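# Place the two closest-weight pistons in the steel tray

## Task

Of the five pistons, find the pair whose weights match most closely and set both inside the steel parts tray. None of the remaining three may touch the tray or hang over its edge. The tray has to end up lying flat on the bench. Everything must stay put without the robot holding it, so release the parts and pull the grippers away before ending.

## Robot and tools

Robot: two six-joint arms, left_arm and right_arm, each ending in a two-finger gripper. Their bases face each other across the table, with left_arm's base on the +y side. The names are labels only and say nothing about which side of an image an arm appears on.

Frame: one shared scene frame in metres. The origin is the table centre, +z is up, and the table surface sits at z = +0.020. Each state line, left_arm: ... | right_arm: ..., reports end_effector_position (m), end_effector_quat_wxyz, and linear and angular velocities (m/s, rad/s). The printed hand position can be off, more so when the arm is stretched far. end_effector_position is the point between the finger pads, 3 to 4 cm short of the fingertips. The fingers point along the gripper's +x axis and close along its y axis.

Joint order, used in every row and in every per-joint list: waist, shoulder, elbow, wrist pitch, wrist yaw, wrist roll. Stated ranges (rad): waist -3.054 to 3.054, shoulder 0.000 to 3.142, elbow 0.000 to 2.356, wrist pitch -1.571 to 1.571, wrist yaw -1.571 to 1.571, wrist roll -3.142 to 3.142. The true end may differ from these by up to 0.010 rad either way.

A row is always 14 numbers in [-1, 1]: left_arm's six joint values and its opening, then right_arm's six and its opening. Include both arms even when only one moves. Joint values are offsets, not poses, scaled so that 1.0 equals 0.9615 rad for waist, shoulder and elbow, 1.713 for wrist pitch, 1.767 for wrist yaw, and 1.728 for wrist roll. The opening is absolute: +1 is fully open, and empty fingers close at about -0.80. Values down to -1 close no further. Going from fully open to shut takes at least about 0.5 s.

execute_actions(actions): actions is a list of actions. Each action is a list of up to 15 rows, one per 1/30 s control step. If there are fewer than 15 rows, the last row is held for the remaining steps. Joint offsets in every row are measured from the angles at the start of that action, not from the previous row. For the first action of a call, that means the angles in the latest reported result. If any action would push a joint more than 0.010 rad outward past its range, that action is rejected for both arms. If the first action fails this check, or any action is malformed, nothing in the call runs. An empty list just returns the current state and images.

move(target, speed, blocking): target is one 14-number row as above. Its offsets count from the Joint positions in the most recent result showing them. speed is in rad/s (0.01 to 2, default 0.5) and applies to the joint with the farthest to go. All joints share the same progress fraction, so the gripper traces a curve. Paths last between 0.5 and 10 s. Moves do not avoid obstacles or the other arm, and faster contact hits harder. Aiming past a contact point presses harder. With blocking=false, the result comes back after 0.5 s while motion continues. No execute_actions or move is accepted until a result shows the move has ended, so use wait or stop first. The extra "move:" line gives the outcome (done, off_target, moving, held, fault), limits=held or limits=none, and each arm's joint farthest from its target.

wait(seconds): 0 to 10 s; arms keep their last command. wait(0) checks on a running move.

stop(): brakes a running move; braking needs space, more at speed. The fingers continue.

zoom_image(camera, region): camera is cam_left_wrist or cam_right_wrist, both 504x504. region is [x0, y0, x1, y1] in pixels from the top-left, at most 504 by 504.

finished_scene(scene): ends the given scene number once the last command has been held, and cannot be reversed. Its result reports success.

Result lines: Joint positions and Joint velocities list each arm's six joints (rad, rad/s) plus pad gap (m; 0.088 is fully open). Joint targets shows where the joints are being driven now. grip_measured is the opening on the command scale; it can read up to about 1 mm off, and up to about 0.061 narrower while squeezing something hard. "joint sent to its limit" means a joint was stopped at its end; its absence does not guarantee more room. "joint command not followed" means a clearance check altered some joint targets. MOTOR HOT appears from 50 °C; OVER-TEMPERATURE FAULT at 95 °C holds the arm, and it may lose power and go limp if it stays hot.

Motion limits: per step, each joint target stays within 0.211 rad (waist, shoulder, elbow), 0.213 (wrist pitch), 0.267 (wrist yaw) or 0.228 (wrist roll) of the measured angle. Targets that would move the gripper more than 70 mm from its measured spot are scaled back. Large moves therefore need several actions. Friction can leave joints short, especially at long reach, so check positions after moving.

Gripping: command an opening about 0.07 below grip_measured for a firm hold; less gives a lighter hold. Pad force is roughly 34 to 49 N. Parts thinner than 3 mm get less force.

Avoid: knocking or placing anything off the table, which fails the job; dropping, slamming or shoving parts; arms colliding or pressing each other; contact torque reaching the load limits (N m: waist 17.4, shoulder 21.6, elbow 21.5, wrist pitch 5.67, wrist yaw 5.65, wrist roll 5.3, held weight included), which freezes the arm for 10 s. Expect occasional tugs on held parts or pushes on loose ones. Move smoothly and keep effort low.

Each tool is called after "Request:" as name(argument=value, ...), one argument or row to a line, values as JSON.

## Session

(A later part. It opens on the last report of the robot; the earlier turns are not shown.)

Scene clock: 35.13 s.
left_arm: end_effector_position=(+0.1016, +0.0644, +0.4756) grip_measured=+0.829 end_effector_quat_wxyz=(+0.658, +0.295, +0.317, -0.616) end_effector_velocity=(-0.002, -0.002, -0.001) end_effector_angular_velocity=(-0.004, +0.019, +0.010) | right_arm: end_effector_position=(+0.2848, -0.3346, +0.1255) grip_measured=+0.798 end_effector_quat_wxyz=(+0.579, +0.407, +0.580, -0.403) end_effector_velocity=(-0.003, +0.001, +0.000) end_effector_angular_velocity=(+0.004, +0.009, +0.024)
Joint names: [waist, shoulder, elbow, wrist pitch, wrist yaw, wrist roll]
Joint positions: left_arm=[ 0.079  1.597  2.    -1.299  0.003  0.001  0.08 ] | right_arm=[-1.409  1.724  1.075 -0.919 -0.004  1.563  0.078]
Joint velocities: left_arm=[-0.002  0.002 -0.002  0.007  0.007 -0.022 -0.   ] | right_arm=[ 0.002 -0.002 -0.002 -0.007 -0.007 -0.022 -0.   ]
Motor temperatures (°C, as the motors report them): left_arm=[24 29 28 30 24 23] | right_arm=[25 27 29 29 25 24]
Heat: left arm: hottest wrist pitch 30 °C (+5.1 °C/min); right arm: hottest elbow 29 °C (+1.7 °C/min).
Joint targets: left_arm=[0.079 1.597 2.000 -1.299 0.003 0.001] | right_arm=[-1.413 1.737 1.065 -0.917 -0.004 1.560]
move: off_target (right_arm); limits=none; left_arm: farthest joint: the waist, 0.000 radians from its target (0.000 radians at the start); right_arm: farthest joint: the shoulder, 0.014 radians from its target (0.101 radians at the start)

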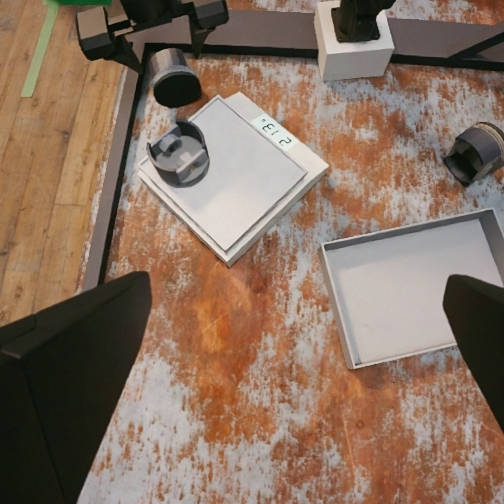

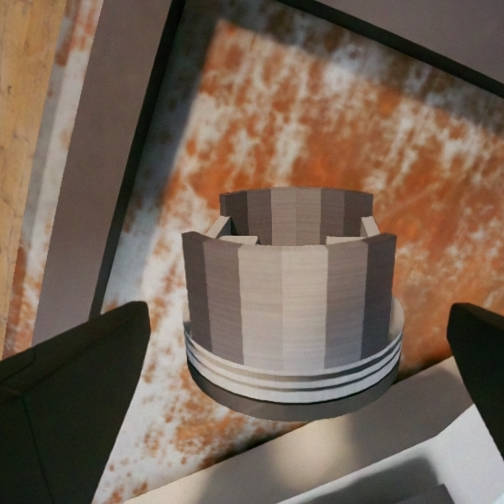

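Request:
move(
  target=[0,0,0,0,0,0,0.83,-0.0145,0.1274,-0.129,0.13,0,0,0.75],
  speed=0.3,
)

Request:
execute_actions(
  actions=[
    [[0,0,0,0,0,0,0.83,0,0,0,0,0,0,0.6],[0,0,0,0,0,0,0.83,0,0,0,0,0,0,0.52],[0,0,0,0,0,0,0.83,0,0,0,0,0,0,0.46],[0,0,0,0,0,0,0.83,0,0,0,0,0,0,0.42],[0,0,0,0,0,0,0.83,0,0,0,0,0,0,0.38],[0,0,0,0,0,0,0.83,0,0,0,0,0,0,0.34],[0,0,0,0,0,0,0.83,0,0,0,0,0,0,0.3],[0,0,0,0,0,0,0.83,0,0,0,0,0,0,0.26],[0,0,0,0,0,0,0.83,0,0,0,0,0,0,0.2],[0,0,0,0,0,0,0.83,0,0,0,0,0,0,0.15]],
  ],
)

Scene clock: 37.10 s.
left_arm: end_effector_position=(+0.1016, +0.0644, +0.4756) grip_measured=+0.829 end_effector_quat_wxyz=(+0.658, +0.295, +0.317, -0.616) end_effector_velocity=(+0.000, +0.003, -0.005) end_effector_angular_velocity=(+0.027, +0.008, +0.035) | right_arm: end_effector_position=(+0.2850, -0.3377, +0.0708) grip_measured=+0.752 end_effector_quat_wxyz=(+0.577, +0.409, +0.579, -0.407) end_effector_velocity=(-0.009, -0.000, -0.002) end_effector_angular_velocity=(+0.010, +0.037, +0.020)
Joint names: [waist, shoulder, elbow, wrist pitch, wrist yaw, wrist roll]
Joint positions: left_arm=[ 0.079  1.597  2.    -1.299  0.003  0.001  0.08 ] | right_arm=[-1.42   1.832  0.959 -0.698 -0.004  1.563  0.076]
Joint velocities: left_arm=[-0.007  0.002 -0.002 -0.022 -0.022 -0.037 -0.   ] | right_arm=[-0.002 -0.002 -0.012 -0.022 -0.022 -0.022 -0.   ]
Motor temperatures (°C, as the motors report them): left_arm=[24 29 28 30 24 23] | right_arm=[25 27 29 28 25 24]
Heat: left arm: hottest wrist pitch 30 °C (+4.9 °C/min); right arm: hottest elbow 29 °C (+1.6 °C/min).
Joint targets: left_arm=[0.079 1.597 2.000 -1.299 0.003 0.001] | right_arm=[-1.423 1.846 0.951 -0.696 -0.004 1.563]
move: off_target (right_arm); limits=none; left_arm: farthest joint: the waist, 0.000 radians from its target (0.000 radians at the start); right_arm: farthest joint: the shoulder, 0.014 radians from its target (0.123 radians at the start)

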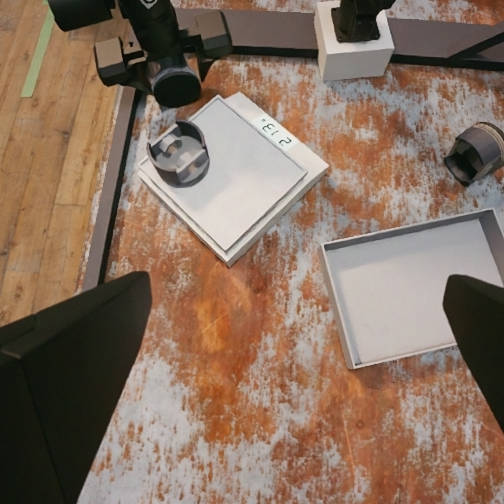

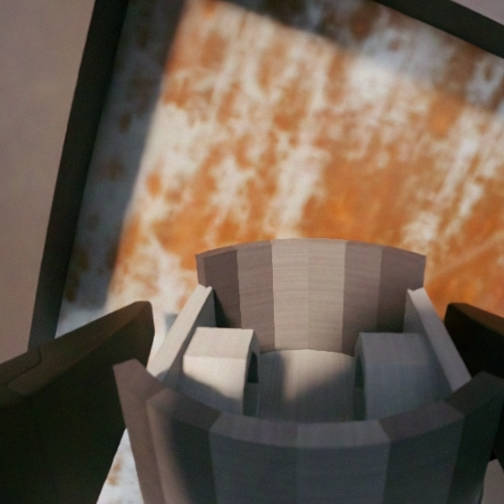

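Scene clock: 37.60 s.
left_arm: end_effector_position=(+0.1016, +0.0644, +0.4756) grip_measured=+0.829 end_effector_quat_wxyz=(+0.658, +0.295, +0.317, -0.616) end_effector_velocity=(+0.001, -0.000, -0.001) end_effector_angular_velocity=(-0.002, -0.013, +0.012) | right_arm: end_effector_position=(+0.2852, -0.3380, +0.0707) grip_measured=+0.293 end_effector_quat_wxyz=(+0.577, +0.409, +0.578, -0.408) end_effector_velocity=(-0.001, -0.001, -0.001) end_effector_angular_velocity=(-0.006, -0.005, +0.010)
Joint names: [waist, shoulder, elbow, wrist pitch, wrist yaw, wrist roll]
Joint positions: left_arm=[ 0.079  1.597  2.    -1.299  0.003  0.001  0.08 ] | right_arm=[-1.42   1.832  0.959 -0.698 -0.002  1.563  0.053]
Joint velocities: left_arm=[-0.007 -0.002 -0.007  0.007 -0.022 -0.007 -0.   ] | right_arm=[ 0.002 -0.002 -0.007  0.007  0.007 -0.007 -0.   ]
Motor temperatures (°C, as the motors report them): left_arm=[24 29 28 30 24 23] | right_arm=[25 28 29 28 25 24]
Heat: left arm: hottest wrist pitch 30 °C (+4.8 °C/min); right arm: hottest elbow 29 °C (+1.6 °C/min).
Joint targets: left_arm=[0.079 1.597 2.000 -1.299 0.003 0.001] | right_arm=[-1.420 1.832 0.959 -0.698 -0.003 1.562]

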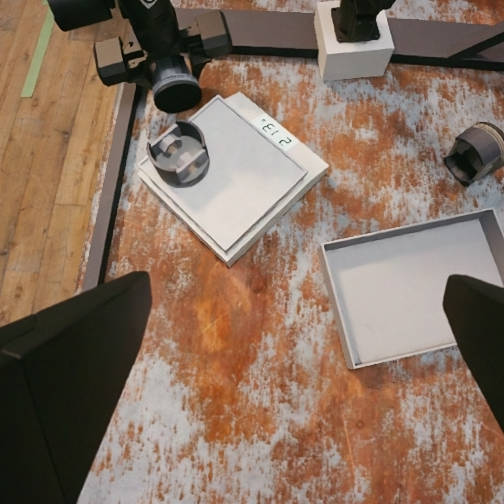

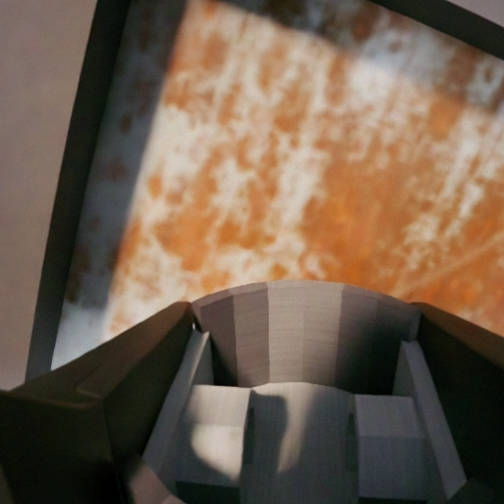

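Request:
move(
  target=[0,0,0,0,0,0,0.83,0,-0.206,0.386,-0.317,0,0,0.15],
  speed=0.6,
)

Request:
move(
  target=[0,0,0,0,0,0,0.83,0.721,0.217,0.262,-0.024,0,0.093,0.15],
  speed=0.6,
)

Scene clock: 41.23 s.
left_arm: end_effector_position=(+0.1016, +0.0644, +0.4756) grip_measured=+0.829 end_effector_quat_wxyz=(+0.658, +0.295, +0.317, -0.616) end_effector_velocity=(-0.002, -0.001, +0.003) end_effector_angular_velocity=(-0.012, -0.002, +0.003) | right_arm: end_effector_position=(+0.2856, -0.3379, +0.2056) grip_measured=+0.293 end_effector_quat_wxyz=(+0.577, +0.409, +0.578, -0.407) end_effector_velocity=(-0.000, -0.002, +0.001) end_effector_angular_velocity=(-0.008, -0.000, +0.005)
Joint names: [waist, shoulder, elbow, wrist pitch, wrist yaw, wrist roll]
Joint positions: left_arm=[ 0.079  1.597  2.    -1.299  0.003  0.001  0.08 ] | right_arm=[-1.42   1.647  1.318 -1.238 -0.002  1.563  0.053]
Joint velocities: left_arm=[-0.007 -0.002  0.002  0.007 -0.007 -0.007  0.   ] | right_arm=[-0.002 -0.002  0.002 -0.007  0.007 -0.007 -0.   ]
Motor temperatures (°C, as the motors report them): left_arm=[24 29 28 30 24 23] | right_arm=[25 28 29 28 25 24]
Heat: left arm: hottest wrist pitch 30 °C (+4.4 °C/min); right arm: hottest elbow 29 °C (+1.5 °C/min).
Joint targets: left_arm=[0.079 1.597 2.000 -1.299 0.003 0.001] | right_arm=[-1.420 1.634 1.330 -1.241 -0.002 1.563]
move: off_target (right_arm); limits=none; left_arm: farthest joint: the waist, 0.000 radians from its target (0.000 radians at the start); right_arm: farthest joint: the shoulder, 0.014 radians from its target (0.198 radians at the start)

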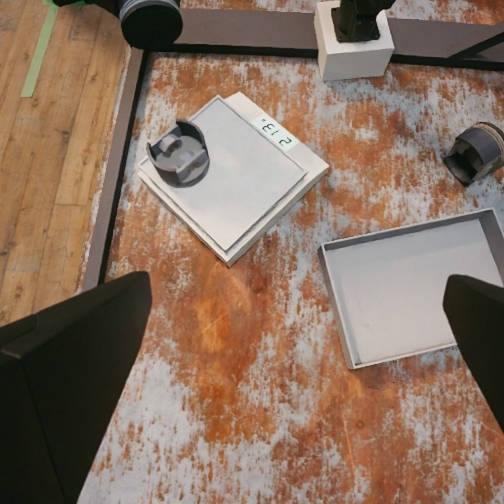

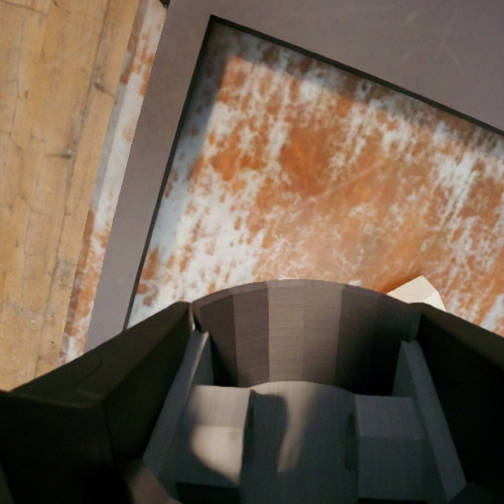

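Scene clock: 42.97 s.
left_arm: end_effector_position=(+0.1016, +0.0644, +0.4756) grip_measured=+0.829 end_effector_quat_wxyz=(+0.658, +0.295, +0.317, -0.616) end_effector_velocity=(-0.002, +0.003, -0.006) end_effector_angular_velocity=(+0.031, +0.012, -0.001) | right_arm: end_effector_position=(+0.1894, -0.1392, +0.2070) grip_measured=+0.293 end_effector_quat_wxyz=(+0.664, +0.244, +0.665, -0.240) end_effector_velocity=(+0.000, -0.003, -0.001) end_effector_angular_velocity=(-0.007, +0.013, -0.015)
Joint names: [waist, shoulder, elbow, wrist pitch, wrist yaw, wrist roll]
Joint positions: left_arm=[ 0.079  1.597  2.    -1.299  0.003  0.001  0.08 ] | right_arm=[-0.731  1.845  1.557 -1.277 -0.002  1.72   0.053]
Joint velocities: left_arm=[-0.002  0.002 -0.007 -0.022  0.007 -0.007 -0.   ] | right_arm=[-0.007  0.002 -0.002 -0.007 -0.007  0.007 -0.   ]
Motor temperatures (°C, as the motors report them): left_arm=[24 30 28 30 24 23] | right_arm=[25 28 29 28 25 24]
Heat: left arm: hottest shoulder 30 °C (+4.2 °C/min); right arm: hottest elbow 29 °C (+1.4 °C/min).
Joint targets: left_arm=[0.079 1.597 2.000 -1.299 0.003 0.001] | right_arm=[-0.727 1.856 1.570 -1.279 -0.002 1.723]
move: off_target (right_arm); limits=none; left_arm: farthest joint: the waist, 0.000 radians from its target (0.000 radians at the start); right_arm: farthest joint: the elbow, 0.013 radians from its target (0.252 radians at the start)

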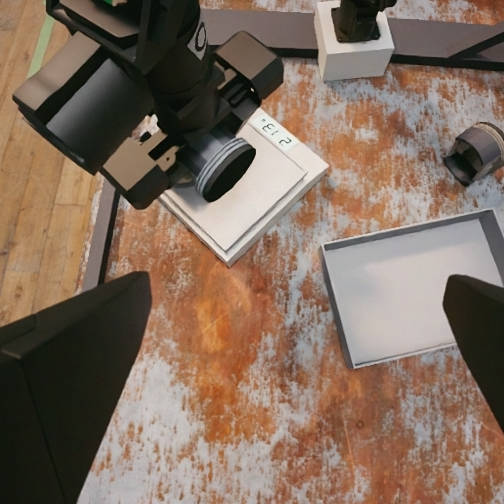

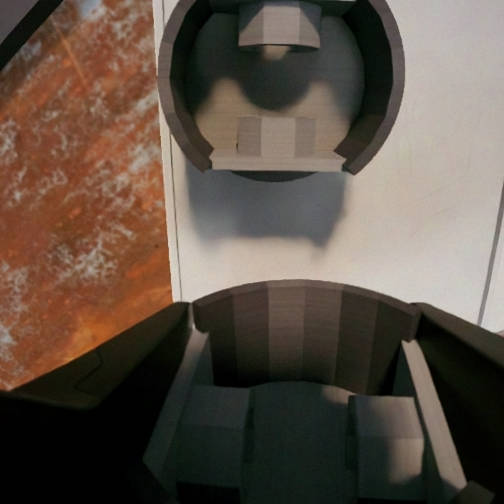

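Request:
move(
  target=[0,0,0,0,0,0,0.83,0,0.0655,-0.2227,0.149,0,0,0.15],
  speed=0.25,
)

Scene clock: 45.03 s.
left_arm: end_effector_position=(+0.1016, +0.0644, +0.4756) grip_measured=+0.829 end_effector_quat_wxyz=(+0.658, +0.295, +0.317, -0.616) end_effector_velocity=(+0.002, +0.005, -0.003) end_effector_angular_velocity=(+0.021, +0.010, +0.024) | right_arm: end_effector_position=(+0.1892, -0.1392, +0.1382) grip_measured=+0.293 end_effector_quat_wxyz=(+0.663, +0.241, +0.665, -0.243) end_effector_velocity=(-0.006, -0.005, -0.001) end_effector_angular_velocity=(-0.011, +0.033, +0.019)
Joint names: [waist, shoulder, elbow, wrist pitch, wrist yaw, wrist roll]
Joint positions: left_arm=[ 0.079  1.597  2.    -1.299  0.003  0.001  0.08 ] | right_arm=[-0.731  1.898  1.349 -1.024 -0.002  1.721  0.053]
Joint velocities: left_arm=[ 0.002 -0.002 -0.002 -0.022 -0.007 -0.022  0.   ] | right_arm=[-0.002 -0.002 -0.007 -0.022 -0.022 -0.022 -0.   ]
Motor temperatures (°C, as the motors report them): left_arm=[24 30 29 30 24 23] | right_arm=[25 28 30 28 25 24]
Heat: left arm: hottest shoulder 30 °C (+4.0 °C/min); right arm: hottest elbow 30 °C (+2.7 °C/min).
Joint targets: left_arm=[0.079 1.597 2.000 -1.299 0.003 0.001] | right_arm=[-0.731 1.908 1.343 -1.022 -0.002 1.720]
move: done; limits=none; left_arm: farthest joint: the waist, 0.000 radians from its target (0.000 radians at the start); right_arm: farthest joint: the shoulder, 0.010 radians from its target (0.063 radians at the start)

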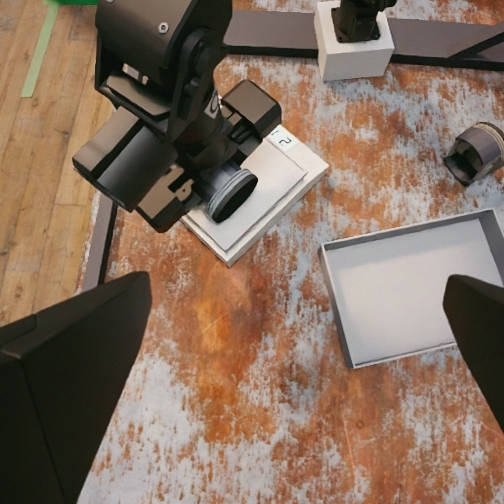

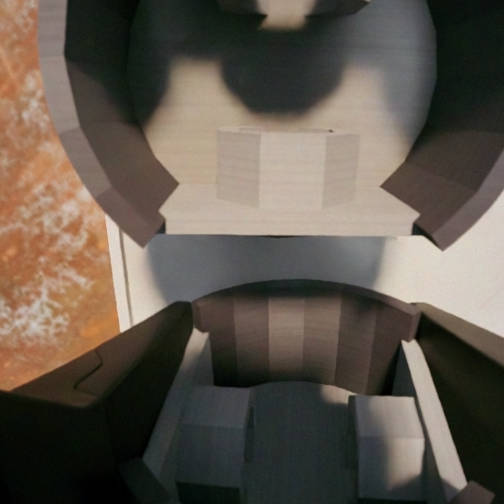

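Request:
move(
  target=[-0.4,0,0,0,-0.12,0,0.83,0,0,-0.014,0.005,0,0,0.15],
  speed=0.5,
)

Request:
execute_actions(
  actions=[
    [[0,0,0,0,0,0,0.83,0,0,0,0,0,0,0.25],[0,0,0,0,0,0,0.83,0,0,0,0,0,0,0.3],[0,0,0,0,0,0,0.83,0,0,0,0,0,0,0.34],[0,0,0,0,0,0,0.83,0,0,0,0,0,0,0.38],[0,0,0,0,0,0,0.83,0,0,0,0,0,0,0.42],[0,0,0,0,0,0,0.83,0,0,0,0,0,0,0.46],[0,0,0,0,0,0,0.83,0,0,0,0,0,0,0.5],[0,0,0,0,0,0,0.83,0,0,0,0,0,0,0.55],[0,0,0,0,0,0,0.83,0,0,0,0,0,0,0.6]],
  ],
)

Request:
wait(
  seconds=0.5,
)

Scene clock: 47.20 s.
left_arm: end_effector_position=(-0.0054, +0.0737, +0.4780) grip_measured=+0.829 end_effector_quat_wxyz=(+0.602, +0.375, +0.218, -0.671) end_effector_velocity=(-0.004, +0.000, +0.002) end_effector_angular_velocity=(-0.010, +0.014, -0.006) | right_arm: end_effector_position=(+0.1875, -0.1373, +0.1379) grip_measured=+0.293 end_effector_quat_wxyz=(+0.661, +0.242, +0.669, -0.240) end_effector_velocity=(-0.003, -0.001, +0.000) end_effector_angular_velocity=(+0.005, +0.023, +0.005)
Joint names: [waist, shoulder, elbow, wrist pitch, wrist yaw, wrist roll]
Joint positions: left_arm=[-0.302  1.597  2.    -1.299 -0.205  0.001  0.08 ] | right_arm=[-0.728  1.898  1.348 -1.019 -0.012  1.721  0.053]
Joint velocities: left_arm=[-0.007 -0.002  0.002  0.007  0.007 -0.007 -0.   ] | right_arm=[-0.002 -0.002 -0.002 -0.007 -0.022 -0.007 -0.   ]
Motor temperatures (°C, as the motors report them): left_arm=[24 30 29 30 24 23] | right_arm=[25 29 30 28 25 24]
Heat: left arm: hottest shoulder 30 °C (+3.8 °C/min); right arm: hottest elbow 30 °C (+2.5 °C/min).
Joint targets: left_arm=[-0.306 1.597 2.000 -1.299 -0.208 0.001] | right_arm=[-0.731 1.898 1.336 -1.015 -0.002 1.721]
move: off_target (right_arm); limits=none; left_arm: farthest joint: the wrist yaw, 0.004 radians from its target (0.212 radians at the start); right_arm: farthest joint: the elbow, 0.012 radians from its target (0.014 radians at the start)

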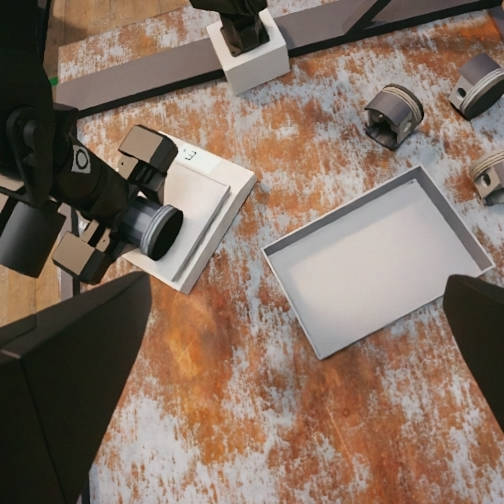

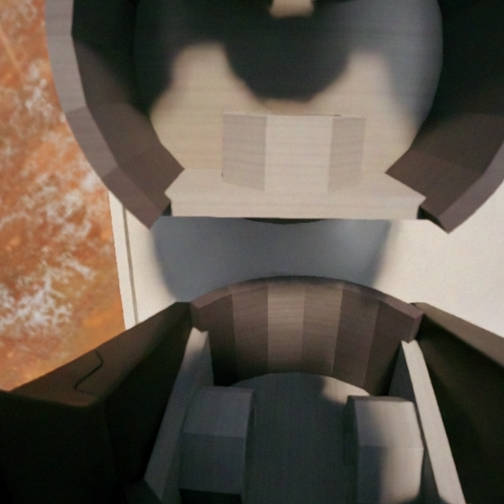

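Scene clock: 47.70 s.
left_arm: end_effector_position=(-0.0056, +0.0737, +0.4780) grip_measured=+0.829 end_effector_quat_wxyz=(+0.602, +0.375, +0.218, -0.671) end_effector_velocity=(+0.000, -0.001, +0.001) end_effector_angular_velocity=(-0.009, -0.008, -0.003) | right_arm: end_effector_position=(+0.1876, -0.1373, +0.1379) grip_measured=+0.576 end_effector_quat_wxyz=(+0.661, +0.243, +0.669, -0.240) end_effector_velocity=(-0.001, -0.002, +0.000) end_effector_angular_velocity=(-0.002, +0.010, +0.005)
Joint names: [waist, shoulder, elbow, wrist pitch, wrist yaw, wrist roll]
Joint positions: left_arm=[-0.303  1.597  2.    -1.299 -0.205  0.001  0.08 ] | right_arm=[-0.728  1.898  1.348 -1.019 -0.012  1.721  0.067]
Joint velocities: left_arm=[-0.002 -0.002 -0.002  0.007 -0.007  0.007 -0.   ] | right_arm=[-0.002 -0.002 -0.002 -0.007 -0.007 -0.007  0.01 ]
Motor temperatures (°C, as the motors report them): left_arm=[24 30 29 30 24 23] | right_arm=[25 29 30 28 25 24]
Heat: left arm: hottest shoulder 30 °C (+3.8 °C/min); right arm: hottest elbow 30 °C (+2.5 °C/min).
Joint targets: left_arm=[-0.303 1.597 2.000 -1.299 -0.205 0.001] | right_arm=[-0.728 1.898 1.348 -1.019 -0.012 1.721]

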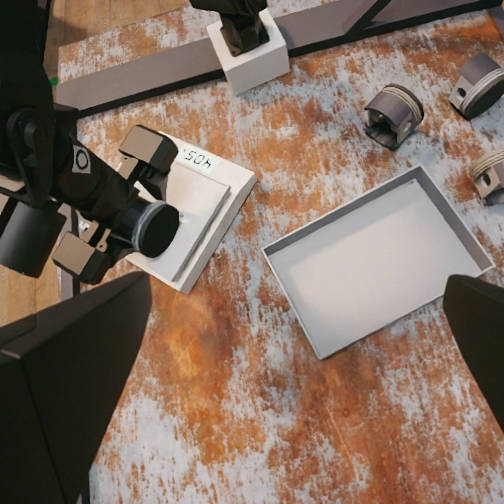

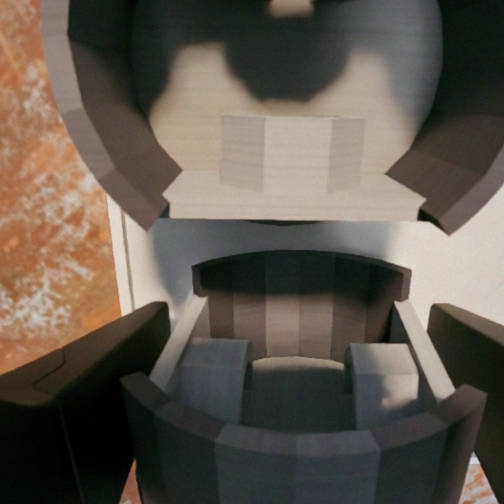

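Scene clock: 48.20 s.
left_arm: end_effector_position=(-0.0056, +0.0737, +0.4780) grip_measured=+0.829 end_effector_quat_wxyz=(+0.602, +0.375, +0.218, -0.671) end_effector_velocity=(+0.002, +0.004, -0.001) end_effector_angular_velocity=(+0.014, -0.006, +0.008) | right_arm: end_effector_position=(+0.1876, -0.1373, +0.1379) grip_measured=+0.598 end_effector_quat_wxyz=(+0.661, +0.243, +0.669, -0.240) end_effector_velocity=(-0.001, -0.002, +0.000) end_effector_angular_velocity=(-0.002, +0.010, +0.020)
Joint names: [waist, shoulder, elbow, wrist pitch, wrist yaw, wrist roll]
Joint positions: left_arm=[-0.303  1.597  2.    -1.299 -0.205  0.001  0.08 ] | right_arm=[-0.728  1.898  1.348 -1.019 -0.012  1.721  0.068]
Joint velocities: left_arm=[-0.002 -0.002  0.002 -0.022 -0.007 -0.007 -0.   ] | right_arm=[-0.002 -0.002 -0.002 -0.007 -0.007 -0.022  0.   ]
Motor temperatures (°C, as the motors report them): left_arm=[24 30 29 30 24 23] | right_arm=[25 29 30 28 25 24]
Heat: left arm: hottest shoulder 30 °C (+3.7 °C/min); right arm: hottest elbow 30 °C (+2.5 °C/min).
Joint targets: left_arm=[-0.303 1.597 2.000 -1.299 -0.205 0.001] | right_arm=[-0.728 1.898 1.348 -1.019 -0.012 1.721]
wait: 0.50 s; at rest by 0.27 s

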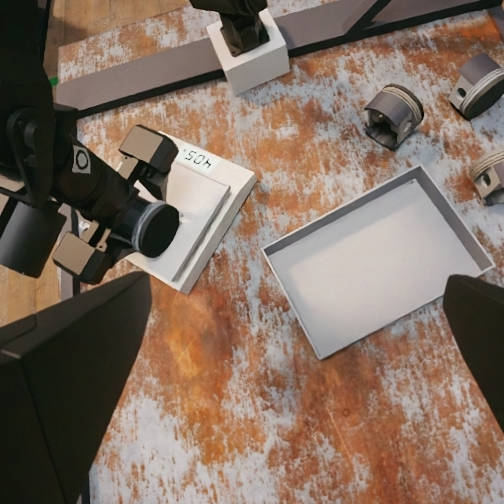

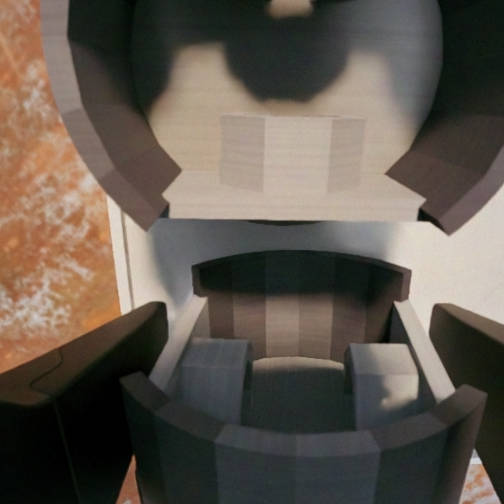

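Request:
zoom_image(
  camera="cam_left_wrist",
  region=[150, 120, 250, 220],
)

Region (150, 120, 250, 220) of cam_left_wrist's 504x504 image, scaled by 5.040, with more detail than that image has.

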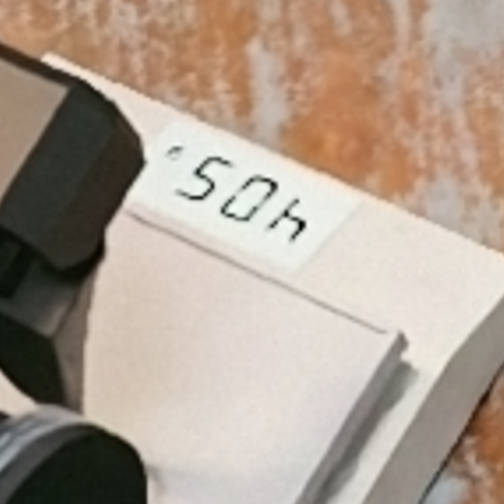

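Request:
execute_actions(
  actions=[
    [[0,0,0,0,0,0,0.83,-0.004,0,0,0,0.003,0,0.6],[0,0,0,0,0,0,0.83,-0.008,0,0,0,0.006,0,0.6],[0,0,0,0,0,0,0.83,-0.0125,0,0,0,0.0085,0,0.6],[0,0,0,0,0,0,0.83,-0.0125,0,0,0,0.0085,0,0.6],[0,0,0,0,0,0,0.83,-0.0125,0,0,0,0.0085,0,0.6],[0,0,0,0,0,0,0.83,-0.0125,0,0,0,0.0085,0,0.6],[0,0,0,0,0,0,0.83,-0.0125,0,0,0,0.0085,0,0.55],[0,0,0,0,0,0,0.83,-0.0125,0,0,0,0.0085,0,0.5],[0,0,0,0,0,0,0.83,-0.0125,0,0,0,0.0085,0,0.46],[0,0,0,0,0,0,0.83,-0.0125,0,0,0,0.0085,0,0.42],[0,0,0,0,0,0,0.83,-0.0125,0,0,0,0.0085,0,0.38],[0,0,0,0,0,0,0.83,-0.0125,0,0,0,0.0085,0,0.34],[0,0,0,0,0,0,0.83,-0.0125,0,0,0,0.0085,0,0.3],[0,0,0,0,0,0,0.83,-0.0125,0,0,0,0.0085,0,0.24],[0,0,0,0,0,0,0.83,-0.0125,0,0,0,0.0085,0,0.15]],
  ],
)

Request:
wait(
  seconds=0.3,
)

Scene clock: 50.23 s.
left_arm: end_effector_position=(-0.0056, +0.0737, +0.4780) grip_measured=+0.829 end_effector_quat_wxyz=(+0.602, +0.375, +0.218, -0.671) end_effector_velocity=(+0.001, +0.002, -0.001) end_effector_angular_velocity=(+0.005, -0.003, +0.008) | right_arm: end_effector_position=(+0.1915, -0.1397, +0.1379) grip_measured=+0.321 end_effector_quat_wxyz=(+0.663, +0.245, +0.664, -0.243) end_effector_velocity=(-0.003, -0.004, +0.000) end_effector_angular_velocity=(-0.015, +0.018, +0.005)
Joint names: [waist, shoulder, elbow, wrist pitch, wrist yaw, wrist roll]
Joint positions: left_arm=[-0.303  1.597  2.    -1.299 -0.205  0.001  0.08 ] | right_arm=[-0.736  1.898  1.348 -1.019 -0.001  1.721  0.055]
Joint velocities: left_arm=[-0.002 -0.002 -0.002 -0.007 -0.007 -0.007  0.   ] | right_arm=[-0.002 -0.002 -0.002 -0.022 -0.007 -0.007 -0.075]
Motor temperatures (°C, as the motors report them): left_arm=[24 30 29 30 24 23] | right_arm=[25 29 30 28 25 24]
Heat: left arm: hottest shoulder 30 °C (+3.6 °C/min); right arm: hottest elbow 30 °C (+2.4 °C/min).
Joint targets: left_arm=[-0.303 1.597 2.000 -1.299 -0.205 0.001] | right_arm=[-0.740 1.898 1.348 -1.019 0.003 1.721]

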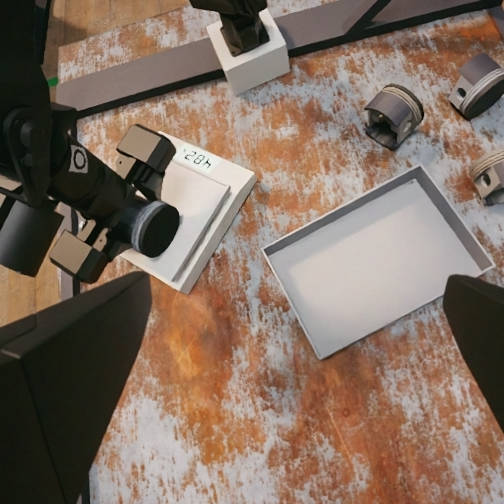

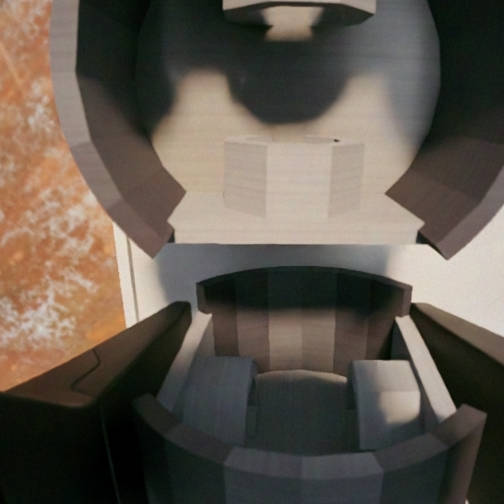

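Scene clock: 50.53 s.
left_arm: end_effector_position=(-0.0056, +0.0737, +0.4780) grip_measured=+0.829 end_effector_quat_wxyz=(+0.602, +0.375, +0.218, -0.671) end_effector_velocity=(+0.005, +0.001, +0.001) end_effector_angular_velocity=(-0.003, -0.003, +0.033) | right_arm: end_effector_position=(+0.1915, -0.1397, +0.1379) grip_measured=+0.293 end_effector_quat_wxyz=(+0.663, +0.245, +0.664, -0.243) end_effector_velocity=(+0.000, -0.003, -0.001) end_effector_angular_velocity=(-0.014, +0.000, +0.020)
Joint names: [waist, shoulder, elbow, wrist pitch, wrist yaw, wrist roll]
Joint positions: left_arm=[-0.303  1.597  2.    -1.299 -0.205  0.001  0.08 ] | right_arm=[-0.736  1.898  1.348 -1.019 -0.001  1.721  0.053]
Joint velocities: left_arm=[ 0.002 -0.002  0.002 -0.007 -0.022 -0.022 -0.   ] | right_arm=[-0.002  0.002 -0.002 -0.007  0.007 -0.022 -0.   ]
Motor temperatures (°C, as the motors report them): left_arm=[24 30 29 30 24 23] | right_arm=[25 29 30 28 25 24]
Heat: left arm: hottest shoulder 30 °C (+3.6 °C/min); right arm: hottest elbow 30 °C (+2.4 °C/min).
Joint targets: left_arm=[-0.303 1.597 2.000 -1.299 -0.205 0.001] | right_arm=[-0.740 1.898 1.348 -1.019 0.003 1.721]
wait: 0.30 s; at rest by 0.20 s

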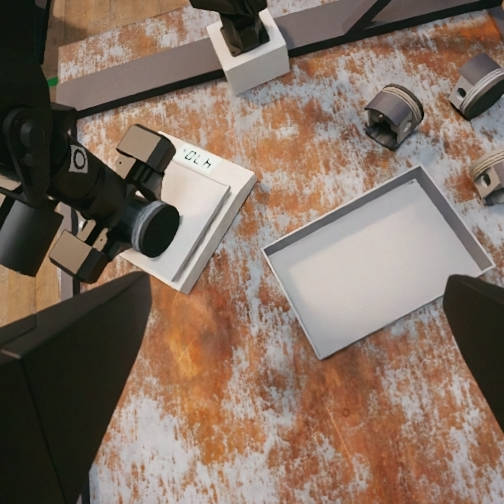

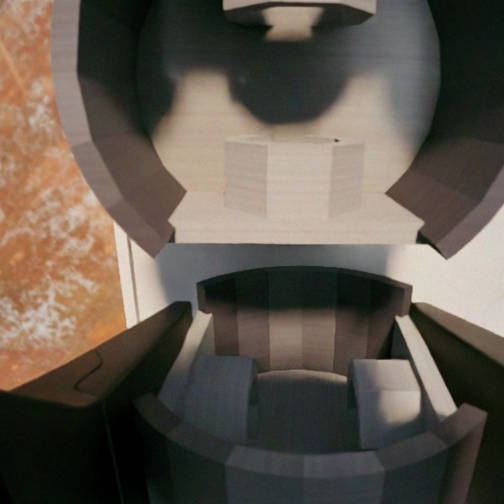

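Request:
move(
  target=[0,0,0,0,0,0,0.83,0,-0.038,0.0786,-0.051,0,0,0.15],
  speed=0.3,
)

Request:
move(
  target=[0,0,0,0,0,0,0.83,0.752,-0.6885,-0.7115,0.018,0,-0.116,0.15],
  speed=0.7,
)

Scene clock: 52.57 s.
left_arm: end_effector_position=(-0.0056, +0.0737, +0.4780) grip_measured=+0.829 end_effector_quat_wxyz=(+0.602, +0.375, +0.218, -0.671) end_effector_velocity=(-0.001, +0.003, +0.002) end_effector_angular_velocity=(-0.001, +0.011, -0.001) | right_arm: end_effector_position=(+0.1917, -0.1393, +0.1598) grip_measured=+0.293 end_effector_quat_wxyz=(+0.663, +0.244, +0.664, -0.244) end_effector_velocity=(-0.002, +0.002, +0.000) end_effector_angular_velocity=(+0.018, +0.015, +0.005)
Joint names: [waist, shoulder, elbow, wrist pitch, wrist yaw, wrist roll]
Joint positions: left_arm=[-0.303  1.597  2.    -1.299 -0.205  0.001  0.08 ] | right_arm=[-0.736  1.879  1.412 -1.104 -0.001  1.721  0.053]
Joint velocities: left_arm=[-0.002 -0.007  0.002 -0.007  0.007 -0.007  0.   ] | right_arm=[-0.002 -0.002 -0.002  0.007 -0.022 -0.007  0.   ]
Motor temperatures (°C, as the motors report them): left_arm=[24 30 29 31 24 23] | right_arm=[25 29 30 28 25 24]
Heat: left arm: hottest wrist pitch 31 °C (+4.6 °C/min); right arm: hottest elbow 30 °C (+2.3 °C/min).
Joint targets: left_arm=[-0.303 1.597 2.000 -1.299 -0.205 0.001] | right_arm=[-0.736 1.862 1.424 -1.106 -0.001 1.721]
move: off_target (right_arm); limits=none; left_arm: farthest joint: the waist, 0.000 radians from its target (0.000 radians at the start); right_arm: farthest joint: the shoulder, 0.017 radians from its target (0.037 radians at the start)

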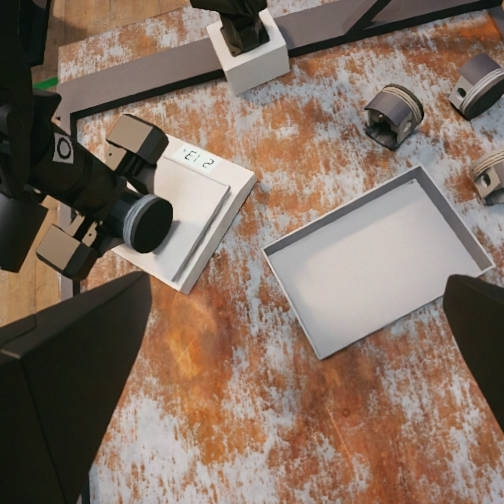

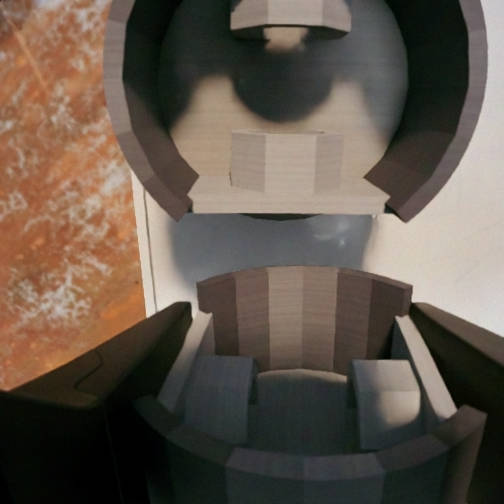

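Scene clock: 54.30 s.
left_arm: end_effector_position=(-0.0056, +0.0737, +0.4780) grip_measured=+0.829 end_effector_quat_wxyz=(+0.602, +0.375, +0.218, -0.671) end_effector_velocity=(+0.005, +0.001, -0.000) end_effector_angular_velocity=(+0.002, -0.004, +0.033) | right_arm: end_effector_position=(-0.0193, -0.2598, +0.1503) grip_measured=+0.290 end_effector_quat_wxyz=(+0.703, -0.074, +0.704, +0.076) end_effector_velocity=(-0.001, -0.004, -0.001) end_effector_angular_velocity=(-0.008, +0.006, +0.024)
Joint names: [waist, shoulder, elbow, wrist pitch, wrist yaw, wrist roll]
Joint positions: left_arm=[-0.303  1.597  2.    -1.299 -0.205  0.001  0.08 ] | right_arm=[-0.017  1.227  0.734 -1.074 -0.001  1.523  0.053]
Joint velocities: left_arm=[ 0.002 -0.002 -0.002 -0.007 -0.022 -0.022 -0.   ] | right_arm=[ 0.002 -0.007 -0.007 -0.007 -0.007 -0.022  0.   ]
Motor temperatures (°C, as the motors report them): left_arm=[24 30 29 31 24 23] | right_arm=[25 30 30 28 25 24]
Heat: left arm: hottest wrist pitch 31 °C (+4.4 °C/min); right arm: hottest shoulder 30 °C (+2.2 °C/min).
Joint targets: left_arm=[-0.303 1.597 2.000 -1.299 -0.205 0.001] | right_arm=[-0.013 1.217 0.728 -1.073 -0.001 1.520]
move: done; limits=none; left_arm: farthest joint: the waist, 0.000 radians from its target (0.000 radians at the start); right_arm: farthest joint: the shoulder, 0.010 radians from its target (0.662 radians at the start)

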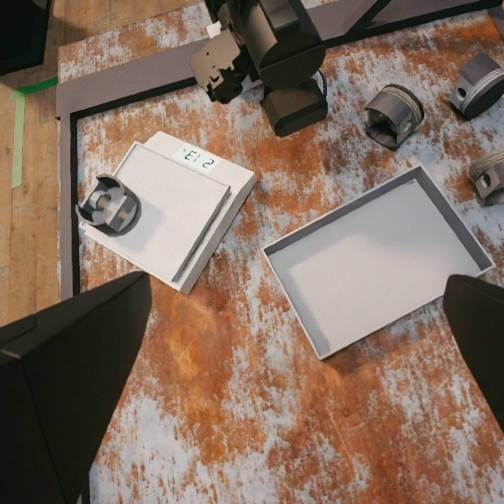

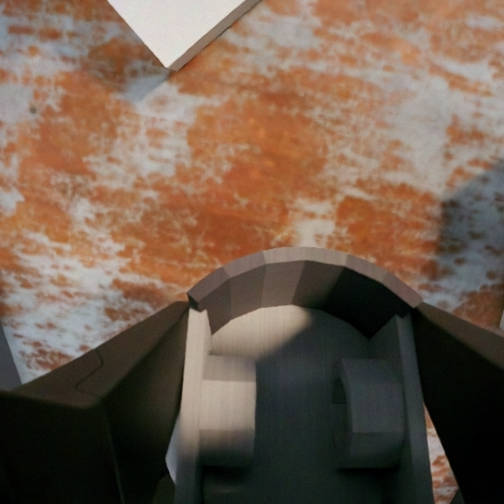

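Request:
move(
  target=[0,0,0,0,0,0,0.83,0,0.093,-0.152,0.128,0,0,0.1],
  speed=0.25,
)

Request:
zoom_image(
  camera="cam_left_wrist",
  region=[200, 30, 380, 210],
)

Scene clock: 56.33 s.
left_arm: end_effector_position=(-0.0056, +0.0737, +0.4780) grip_measured=+0.829 end_effector_quat_wxyz=(+0.602, +0.375, +0.218, -0.671) end_effector_velocity=(+0.001, +0.002, -0.001) end_effector_angular_velocity=(+0.005, -0.012, -0.003) | right_arm: end_effector_position=(-0.0193, -0.2602, +0.1044) grip_measured=+0.290 end_effector_quat_wxyz=(+0.703, -0.076, +0.703, +0.074) end_effector_velocity=(+0.000, -0.004, -0.002) end_effector_angular_velocity=(-0.018, +0.004, +0.005)
Joint names: [waist, shoulder, elbow, wrist pitch, wrist yaw, wrist roll]
Joint positions: left_arm=[-0.303  1.597  2.    -1.299 -0.205  0.001  0.08 ] | right_arm=[-0.017  1.309  0.594 -0.857 -0.001  1.523  0.053]
Joint velocities: left_arm=[-0.002 -0.002 -0.002 -0.007 -0.007  0.007 -0.   ] | right_arm=[-0.002  0.002 -0.007 -0.007 -0.007 -0.007 -0.   ]
Motor temperatures (°C, as the motors report them): left_arm=[24 30 29 31 24 23] | right_arm=[25 29 30 28 25 24]
Heat: left arm: hottest wrist pitch 31 °C (+4.3 °C/min); right arm: hottest elbow 30 °C (+2.1 °C/min).
Joint targets: left_arm=[-0.303 1.597 2.000 -1.299 -0.205 0.001] | right_arm=[-0.017 1.316 0.588 -0.855 -0.001 1.523]
move: done; limits=none; left_arm: farthest joint: the waist, 0.000 radians from its target (0.000 radians at the start); right_arm: farthest joint: the shoulder, 0.007 radians from its target (0.090 radians at the start)

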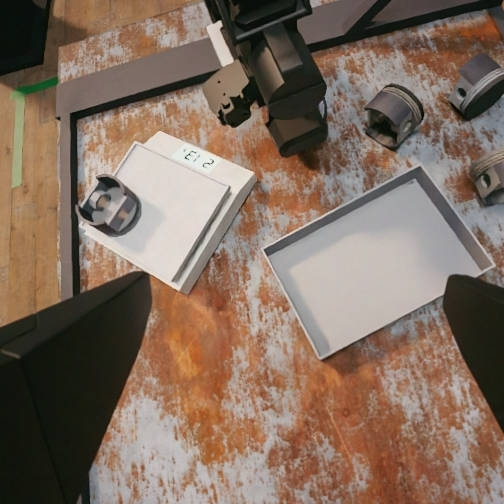

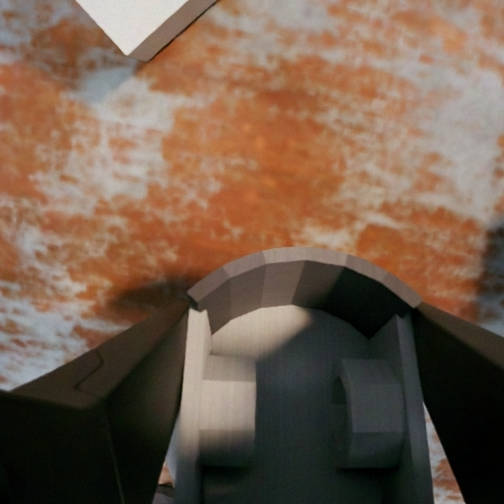

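Region (200, 30, 380, 210) of cam_left_wrist's 504x504 image, scaled by 2.800, with more detail than that image has.

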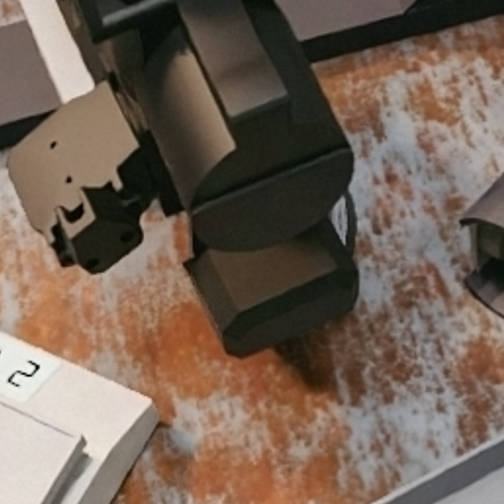

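Request:
move(
  target=[0,0,0,0,0,0,0.83,0,0.03,-0.03,0.027,0,0,0.1],
  speed=0.06,
)

Scene clock: 58.17 s.
left_arm: end_effector_position=(-0.0056, +0.0737, +0.4780) grip_measured=+0.829 end_effector_quat_wxyz=(+0.602, +0.375, +0.218, -0.671) end_effector_velocity=(-0.001, -0.002, -0.001) end_effector_angular_velocity=(-0.001, +0.011, +0.003) | right_arm: end_effector_position=(-0.0193, -0.2601, +0.0959) grip_measured=+0.290 end_effector_quat_wxyz=(+0.703, -0.076, +0.703, +0.074) end_effector_velocity=(+0.001, -0.002, -0.000) end_effector_angular_velocity=(-0.006, -0.008, +0.010)
Joint names: [waist, shoulder, elbow, wrist pitch, wrist yaw, wrist roll]
Joint positions: left_arm=[-0.303  1.597  2.    -1.299 -0.205  0.001  0.08 ] | right_arm=[-0.017  1.332  0.571 -0.813 -0.001  1.523  0.053]
Joint velocities: left_arm=[ 0.002  0.002 -0.002  0.007  0.007 -0.007  0.   ] | right_arm=[ 0.002 -0.002 -0.002 -0.007  0.007 -0.007  0.   ]
Motor temperatures (°C, as the motors report them): left_arm=[24 30 29 31 24 23] | right_arm=[25 29 30 28 25 24]
Heat: left arm: hottest wrist pitch 31 °C (+4.1 °C/min); right arm: hottest elbow 30 °C (+2.1 °C/min).
Joint targets: left_arm=[-0.303 1.597 2.000 -1.299 -0.205 0.001] | right_arm=[-0.017 1.338 0.565 -0.811 -0.001 1.523]
move: done; limits=none; left_arm: farthest joint: the waist, 0.000 radians from its target (0.000 radians at the start); right_arm: farthest joint: the shoulder, 0.006 radians from its target (0.028 radians at the start)

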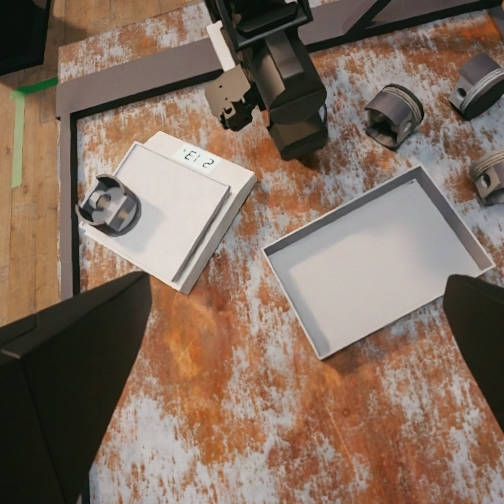

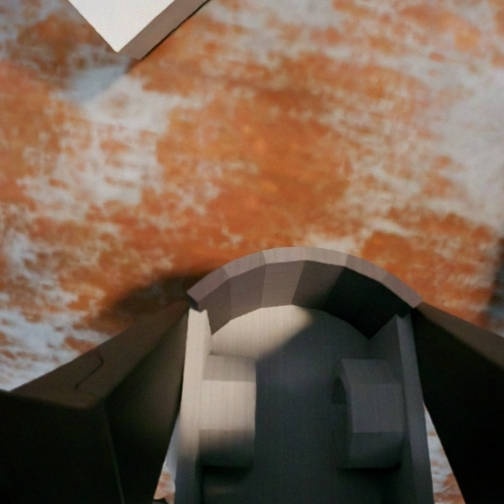

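Continue lowering until contact.

Request:
move(
  target=[0,0,0,0,0,0,0.83,0,0.032,-0.03,0.028,0,0,0.1],
  speed=0.06,
)

Scene clock: 59.40 s.
left_arm: end_effector_position=(-0.0056, +0.0737, +0.4780) grip_measured=+0.829 end_effector_quat_wxyz=(+0.602, +0.375, +0.218, -0.671) end_effector_velocity=(+0.001, +0.003, +0.001) end_effector_angular_velocity=(+0.001, -0.001, +0.008) | right_arm: end_effector_position=(-0.0192, -0.2596, +0.0906) grip_measured=+0.290 end_effector_quat_wxyz=(+0.703, -0.075, +0.703, +0.075) end_effector_velocity=(-0.000, -0.002, +0.001) end_effector_angular_velocity=(-0.004, +0.007, +0.005)
Joint names: [waist, shoulder, elbow, wrist pitch, wrist yaw, wrist roll]
Joint positions: left_arm=[-0.303  1.597  2.    -1.299 -0.205  0.001  0.08 ] | right_arm=[-0.017  1.346  0.557 -0.782  0.     1.523  0.053]
Joint velocities: left_arm=[-0.002 -0.007 -0.002 -0.007 -0.007 -0.007 -0.   ] | right_arm=[-0.002 -0.007 -0.002 -0.007 -0.007 -0.007 -0.   ]
Motor temperatures (°C, as the motors report them): left_arm=[24 30 29 31 24 23] | right_arm=[25 29 30 28 25 24]
Heat: left arm: hottest wrist pitch 31 °C (+4.0 °C/min); right arm: hottest elbow 30 °C (+2.0 °C/min).
Joint targets: left_arm=[-0.303 1.597 2.000 -1.299 -0.205 0.001] | right_arm=[-0.017 1.362 0.542 -0.765 -0.001 1.523]
move: off_target (right_arm); limits=none; left_arm: farthest joint: the waist, 0.000 radians from its target (0.000 radians at the start); right_arm: farthest joint: the shoulder, 0.017 radians from its target (0.031 radians at the start)

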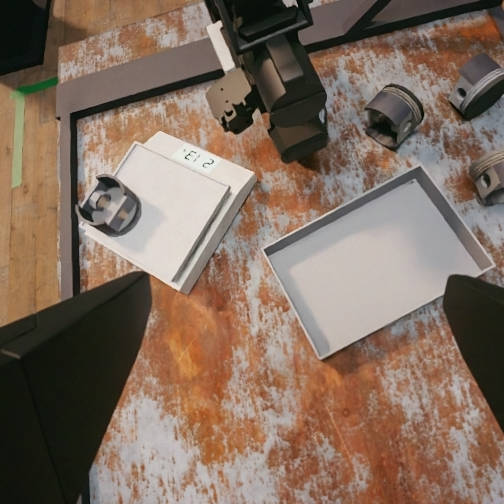

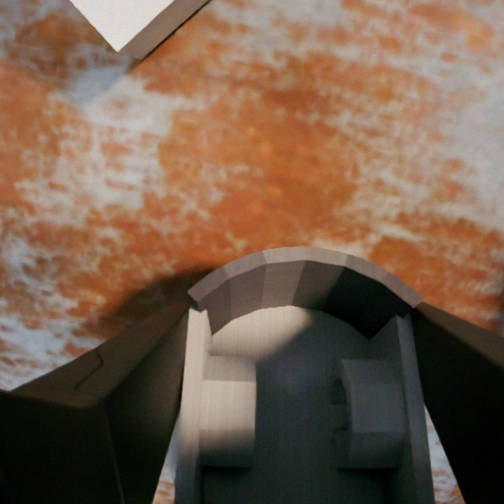

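Contact at 0.0906. Release slowly.

Request:
execute_actions(
  actions=[
    [[0,0,0,0,0,0,0.83,0,0,0,0,0,0,0.25],[0,0,0,0,0,0,0.83,0,0,0,0,0,0,0.28],[0,0,0,0,0,0,0.83,0,0,0,0,0,0,0.30],[0,0,0,0,0,0,0.83,0,0,0,0,0,0,0.31],[0,0,0,0,0,0,0.83,0,0,0,0,0,0,0.32],[0,0,0,0,0,0,0.83,0,0,0,0,0,0,0.33],[0,0,0,0,0,0,0.83,0,0,0,0,0,0,0.335],[0,0,0,0,0,0,0.83,0,0,0,0,0,0,0.34],[0,0,0,0,0,0,0.83,0,0,0,0,0,0,0.345],[0,0,0,0,0,0,0.83,0,0,0,0,0,0,0.35]],
    [[0,0,0,0,0,0,0.83,0,0,0,0,0,0,0.36],[0,0,0,0,0,0,0.83,0,0,0,0,0,0,0.37],[0,0,0,0,0,0,0.83,0,0,0,0,0,0,0.38],[0,0,0,0,0,0,0.83,0,0,0,0,0,0,0.4],[0,0,0,0,0,0,0.83,0,0,0,0,0,0,0.43],[0,0,0,0,0,0,0.83,0,0,0,0,0,0,0.47],[0,0,0,0,0,0,0.83,0,0,0,0,0,0,0.52],[0,0,0,0,0,0,0.83,0,0,0,0,0,0,0.6],[0,0,0,0,0,0,0.83,0,0,0,0,0,0,0.7],[0,0,0,0,0,0,0.83,0,0,0,0,0,0,0.8]],
  ],
)

Scene clock: 62.80 s.
left_arm: end_effector_position=(-0.0056, +0.0737, +0.4780) grip_measured=+0.829 end_effector_quat_wxyz=(+0.602, +0.375, +0.218, -0.671) end_effector_velocity=(+0.002, +0.001, +0.001) end_effector_angular_velocity=(+0.001, -0.001, +0.013) | right_arm: end_effector_position=(-0.0192, -0.2594, +0.0906) grip_measured=+0.752 end_effector_quat_wxyz=(+0.703, -0.075, +0.703, +0.075) end_effector_velocity=(+0.000, -0.005, +0.001) end_effector_angular_velocity=(-0.018, +0.004, +0.005)
Joint names: [waist, shoulder, elbow, wrist pitch, wrist yaw, wrist roll]
Joint positions: left_arm=[-0.303  1.597  2.    -1.299 -0.205  0.001  0.08 ] | right_arm=[-0.017  1.346  0.557 -0.781  0.     1.523  0.076]
Joint velocities: left_arm=[ 0.002 -0.002  0.002 -0.007 -0.007 -0.007  0.   ] | right_arm=[-0.002 -0.007 -0.002 -0.022 -0.007 -0.007  0.021]
Motor temperatures (°C, as the motors report them): left_arm=[24 30 29 31 24 23] | right_arm=[25 29 30 28 25 24]
Heat: left arm: hottest wrist pitch 31 °C (+4.0 °C/min); right arm: hottest elbow 30 °C (+1.0 °C/min).
Joint targets: left_arm=[-0.303 1.597 2.000 -1.299 -0.205 0.001] | right_arm=[-0.017 1.346 0.557 -0.781 0.000 1.523]

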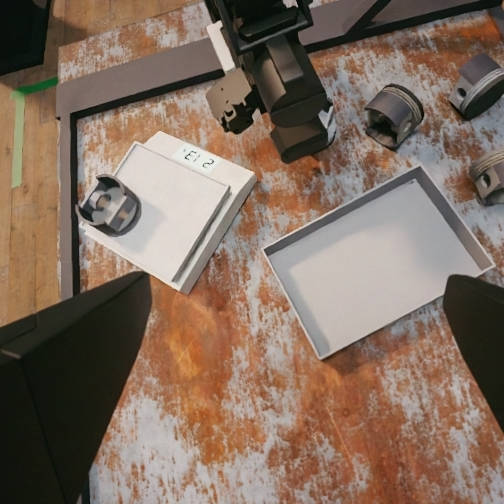

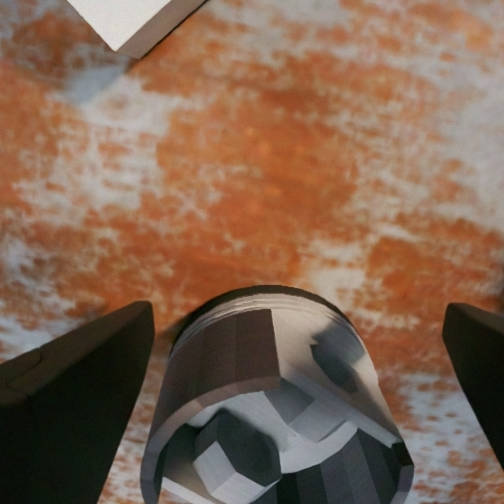

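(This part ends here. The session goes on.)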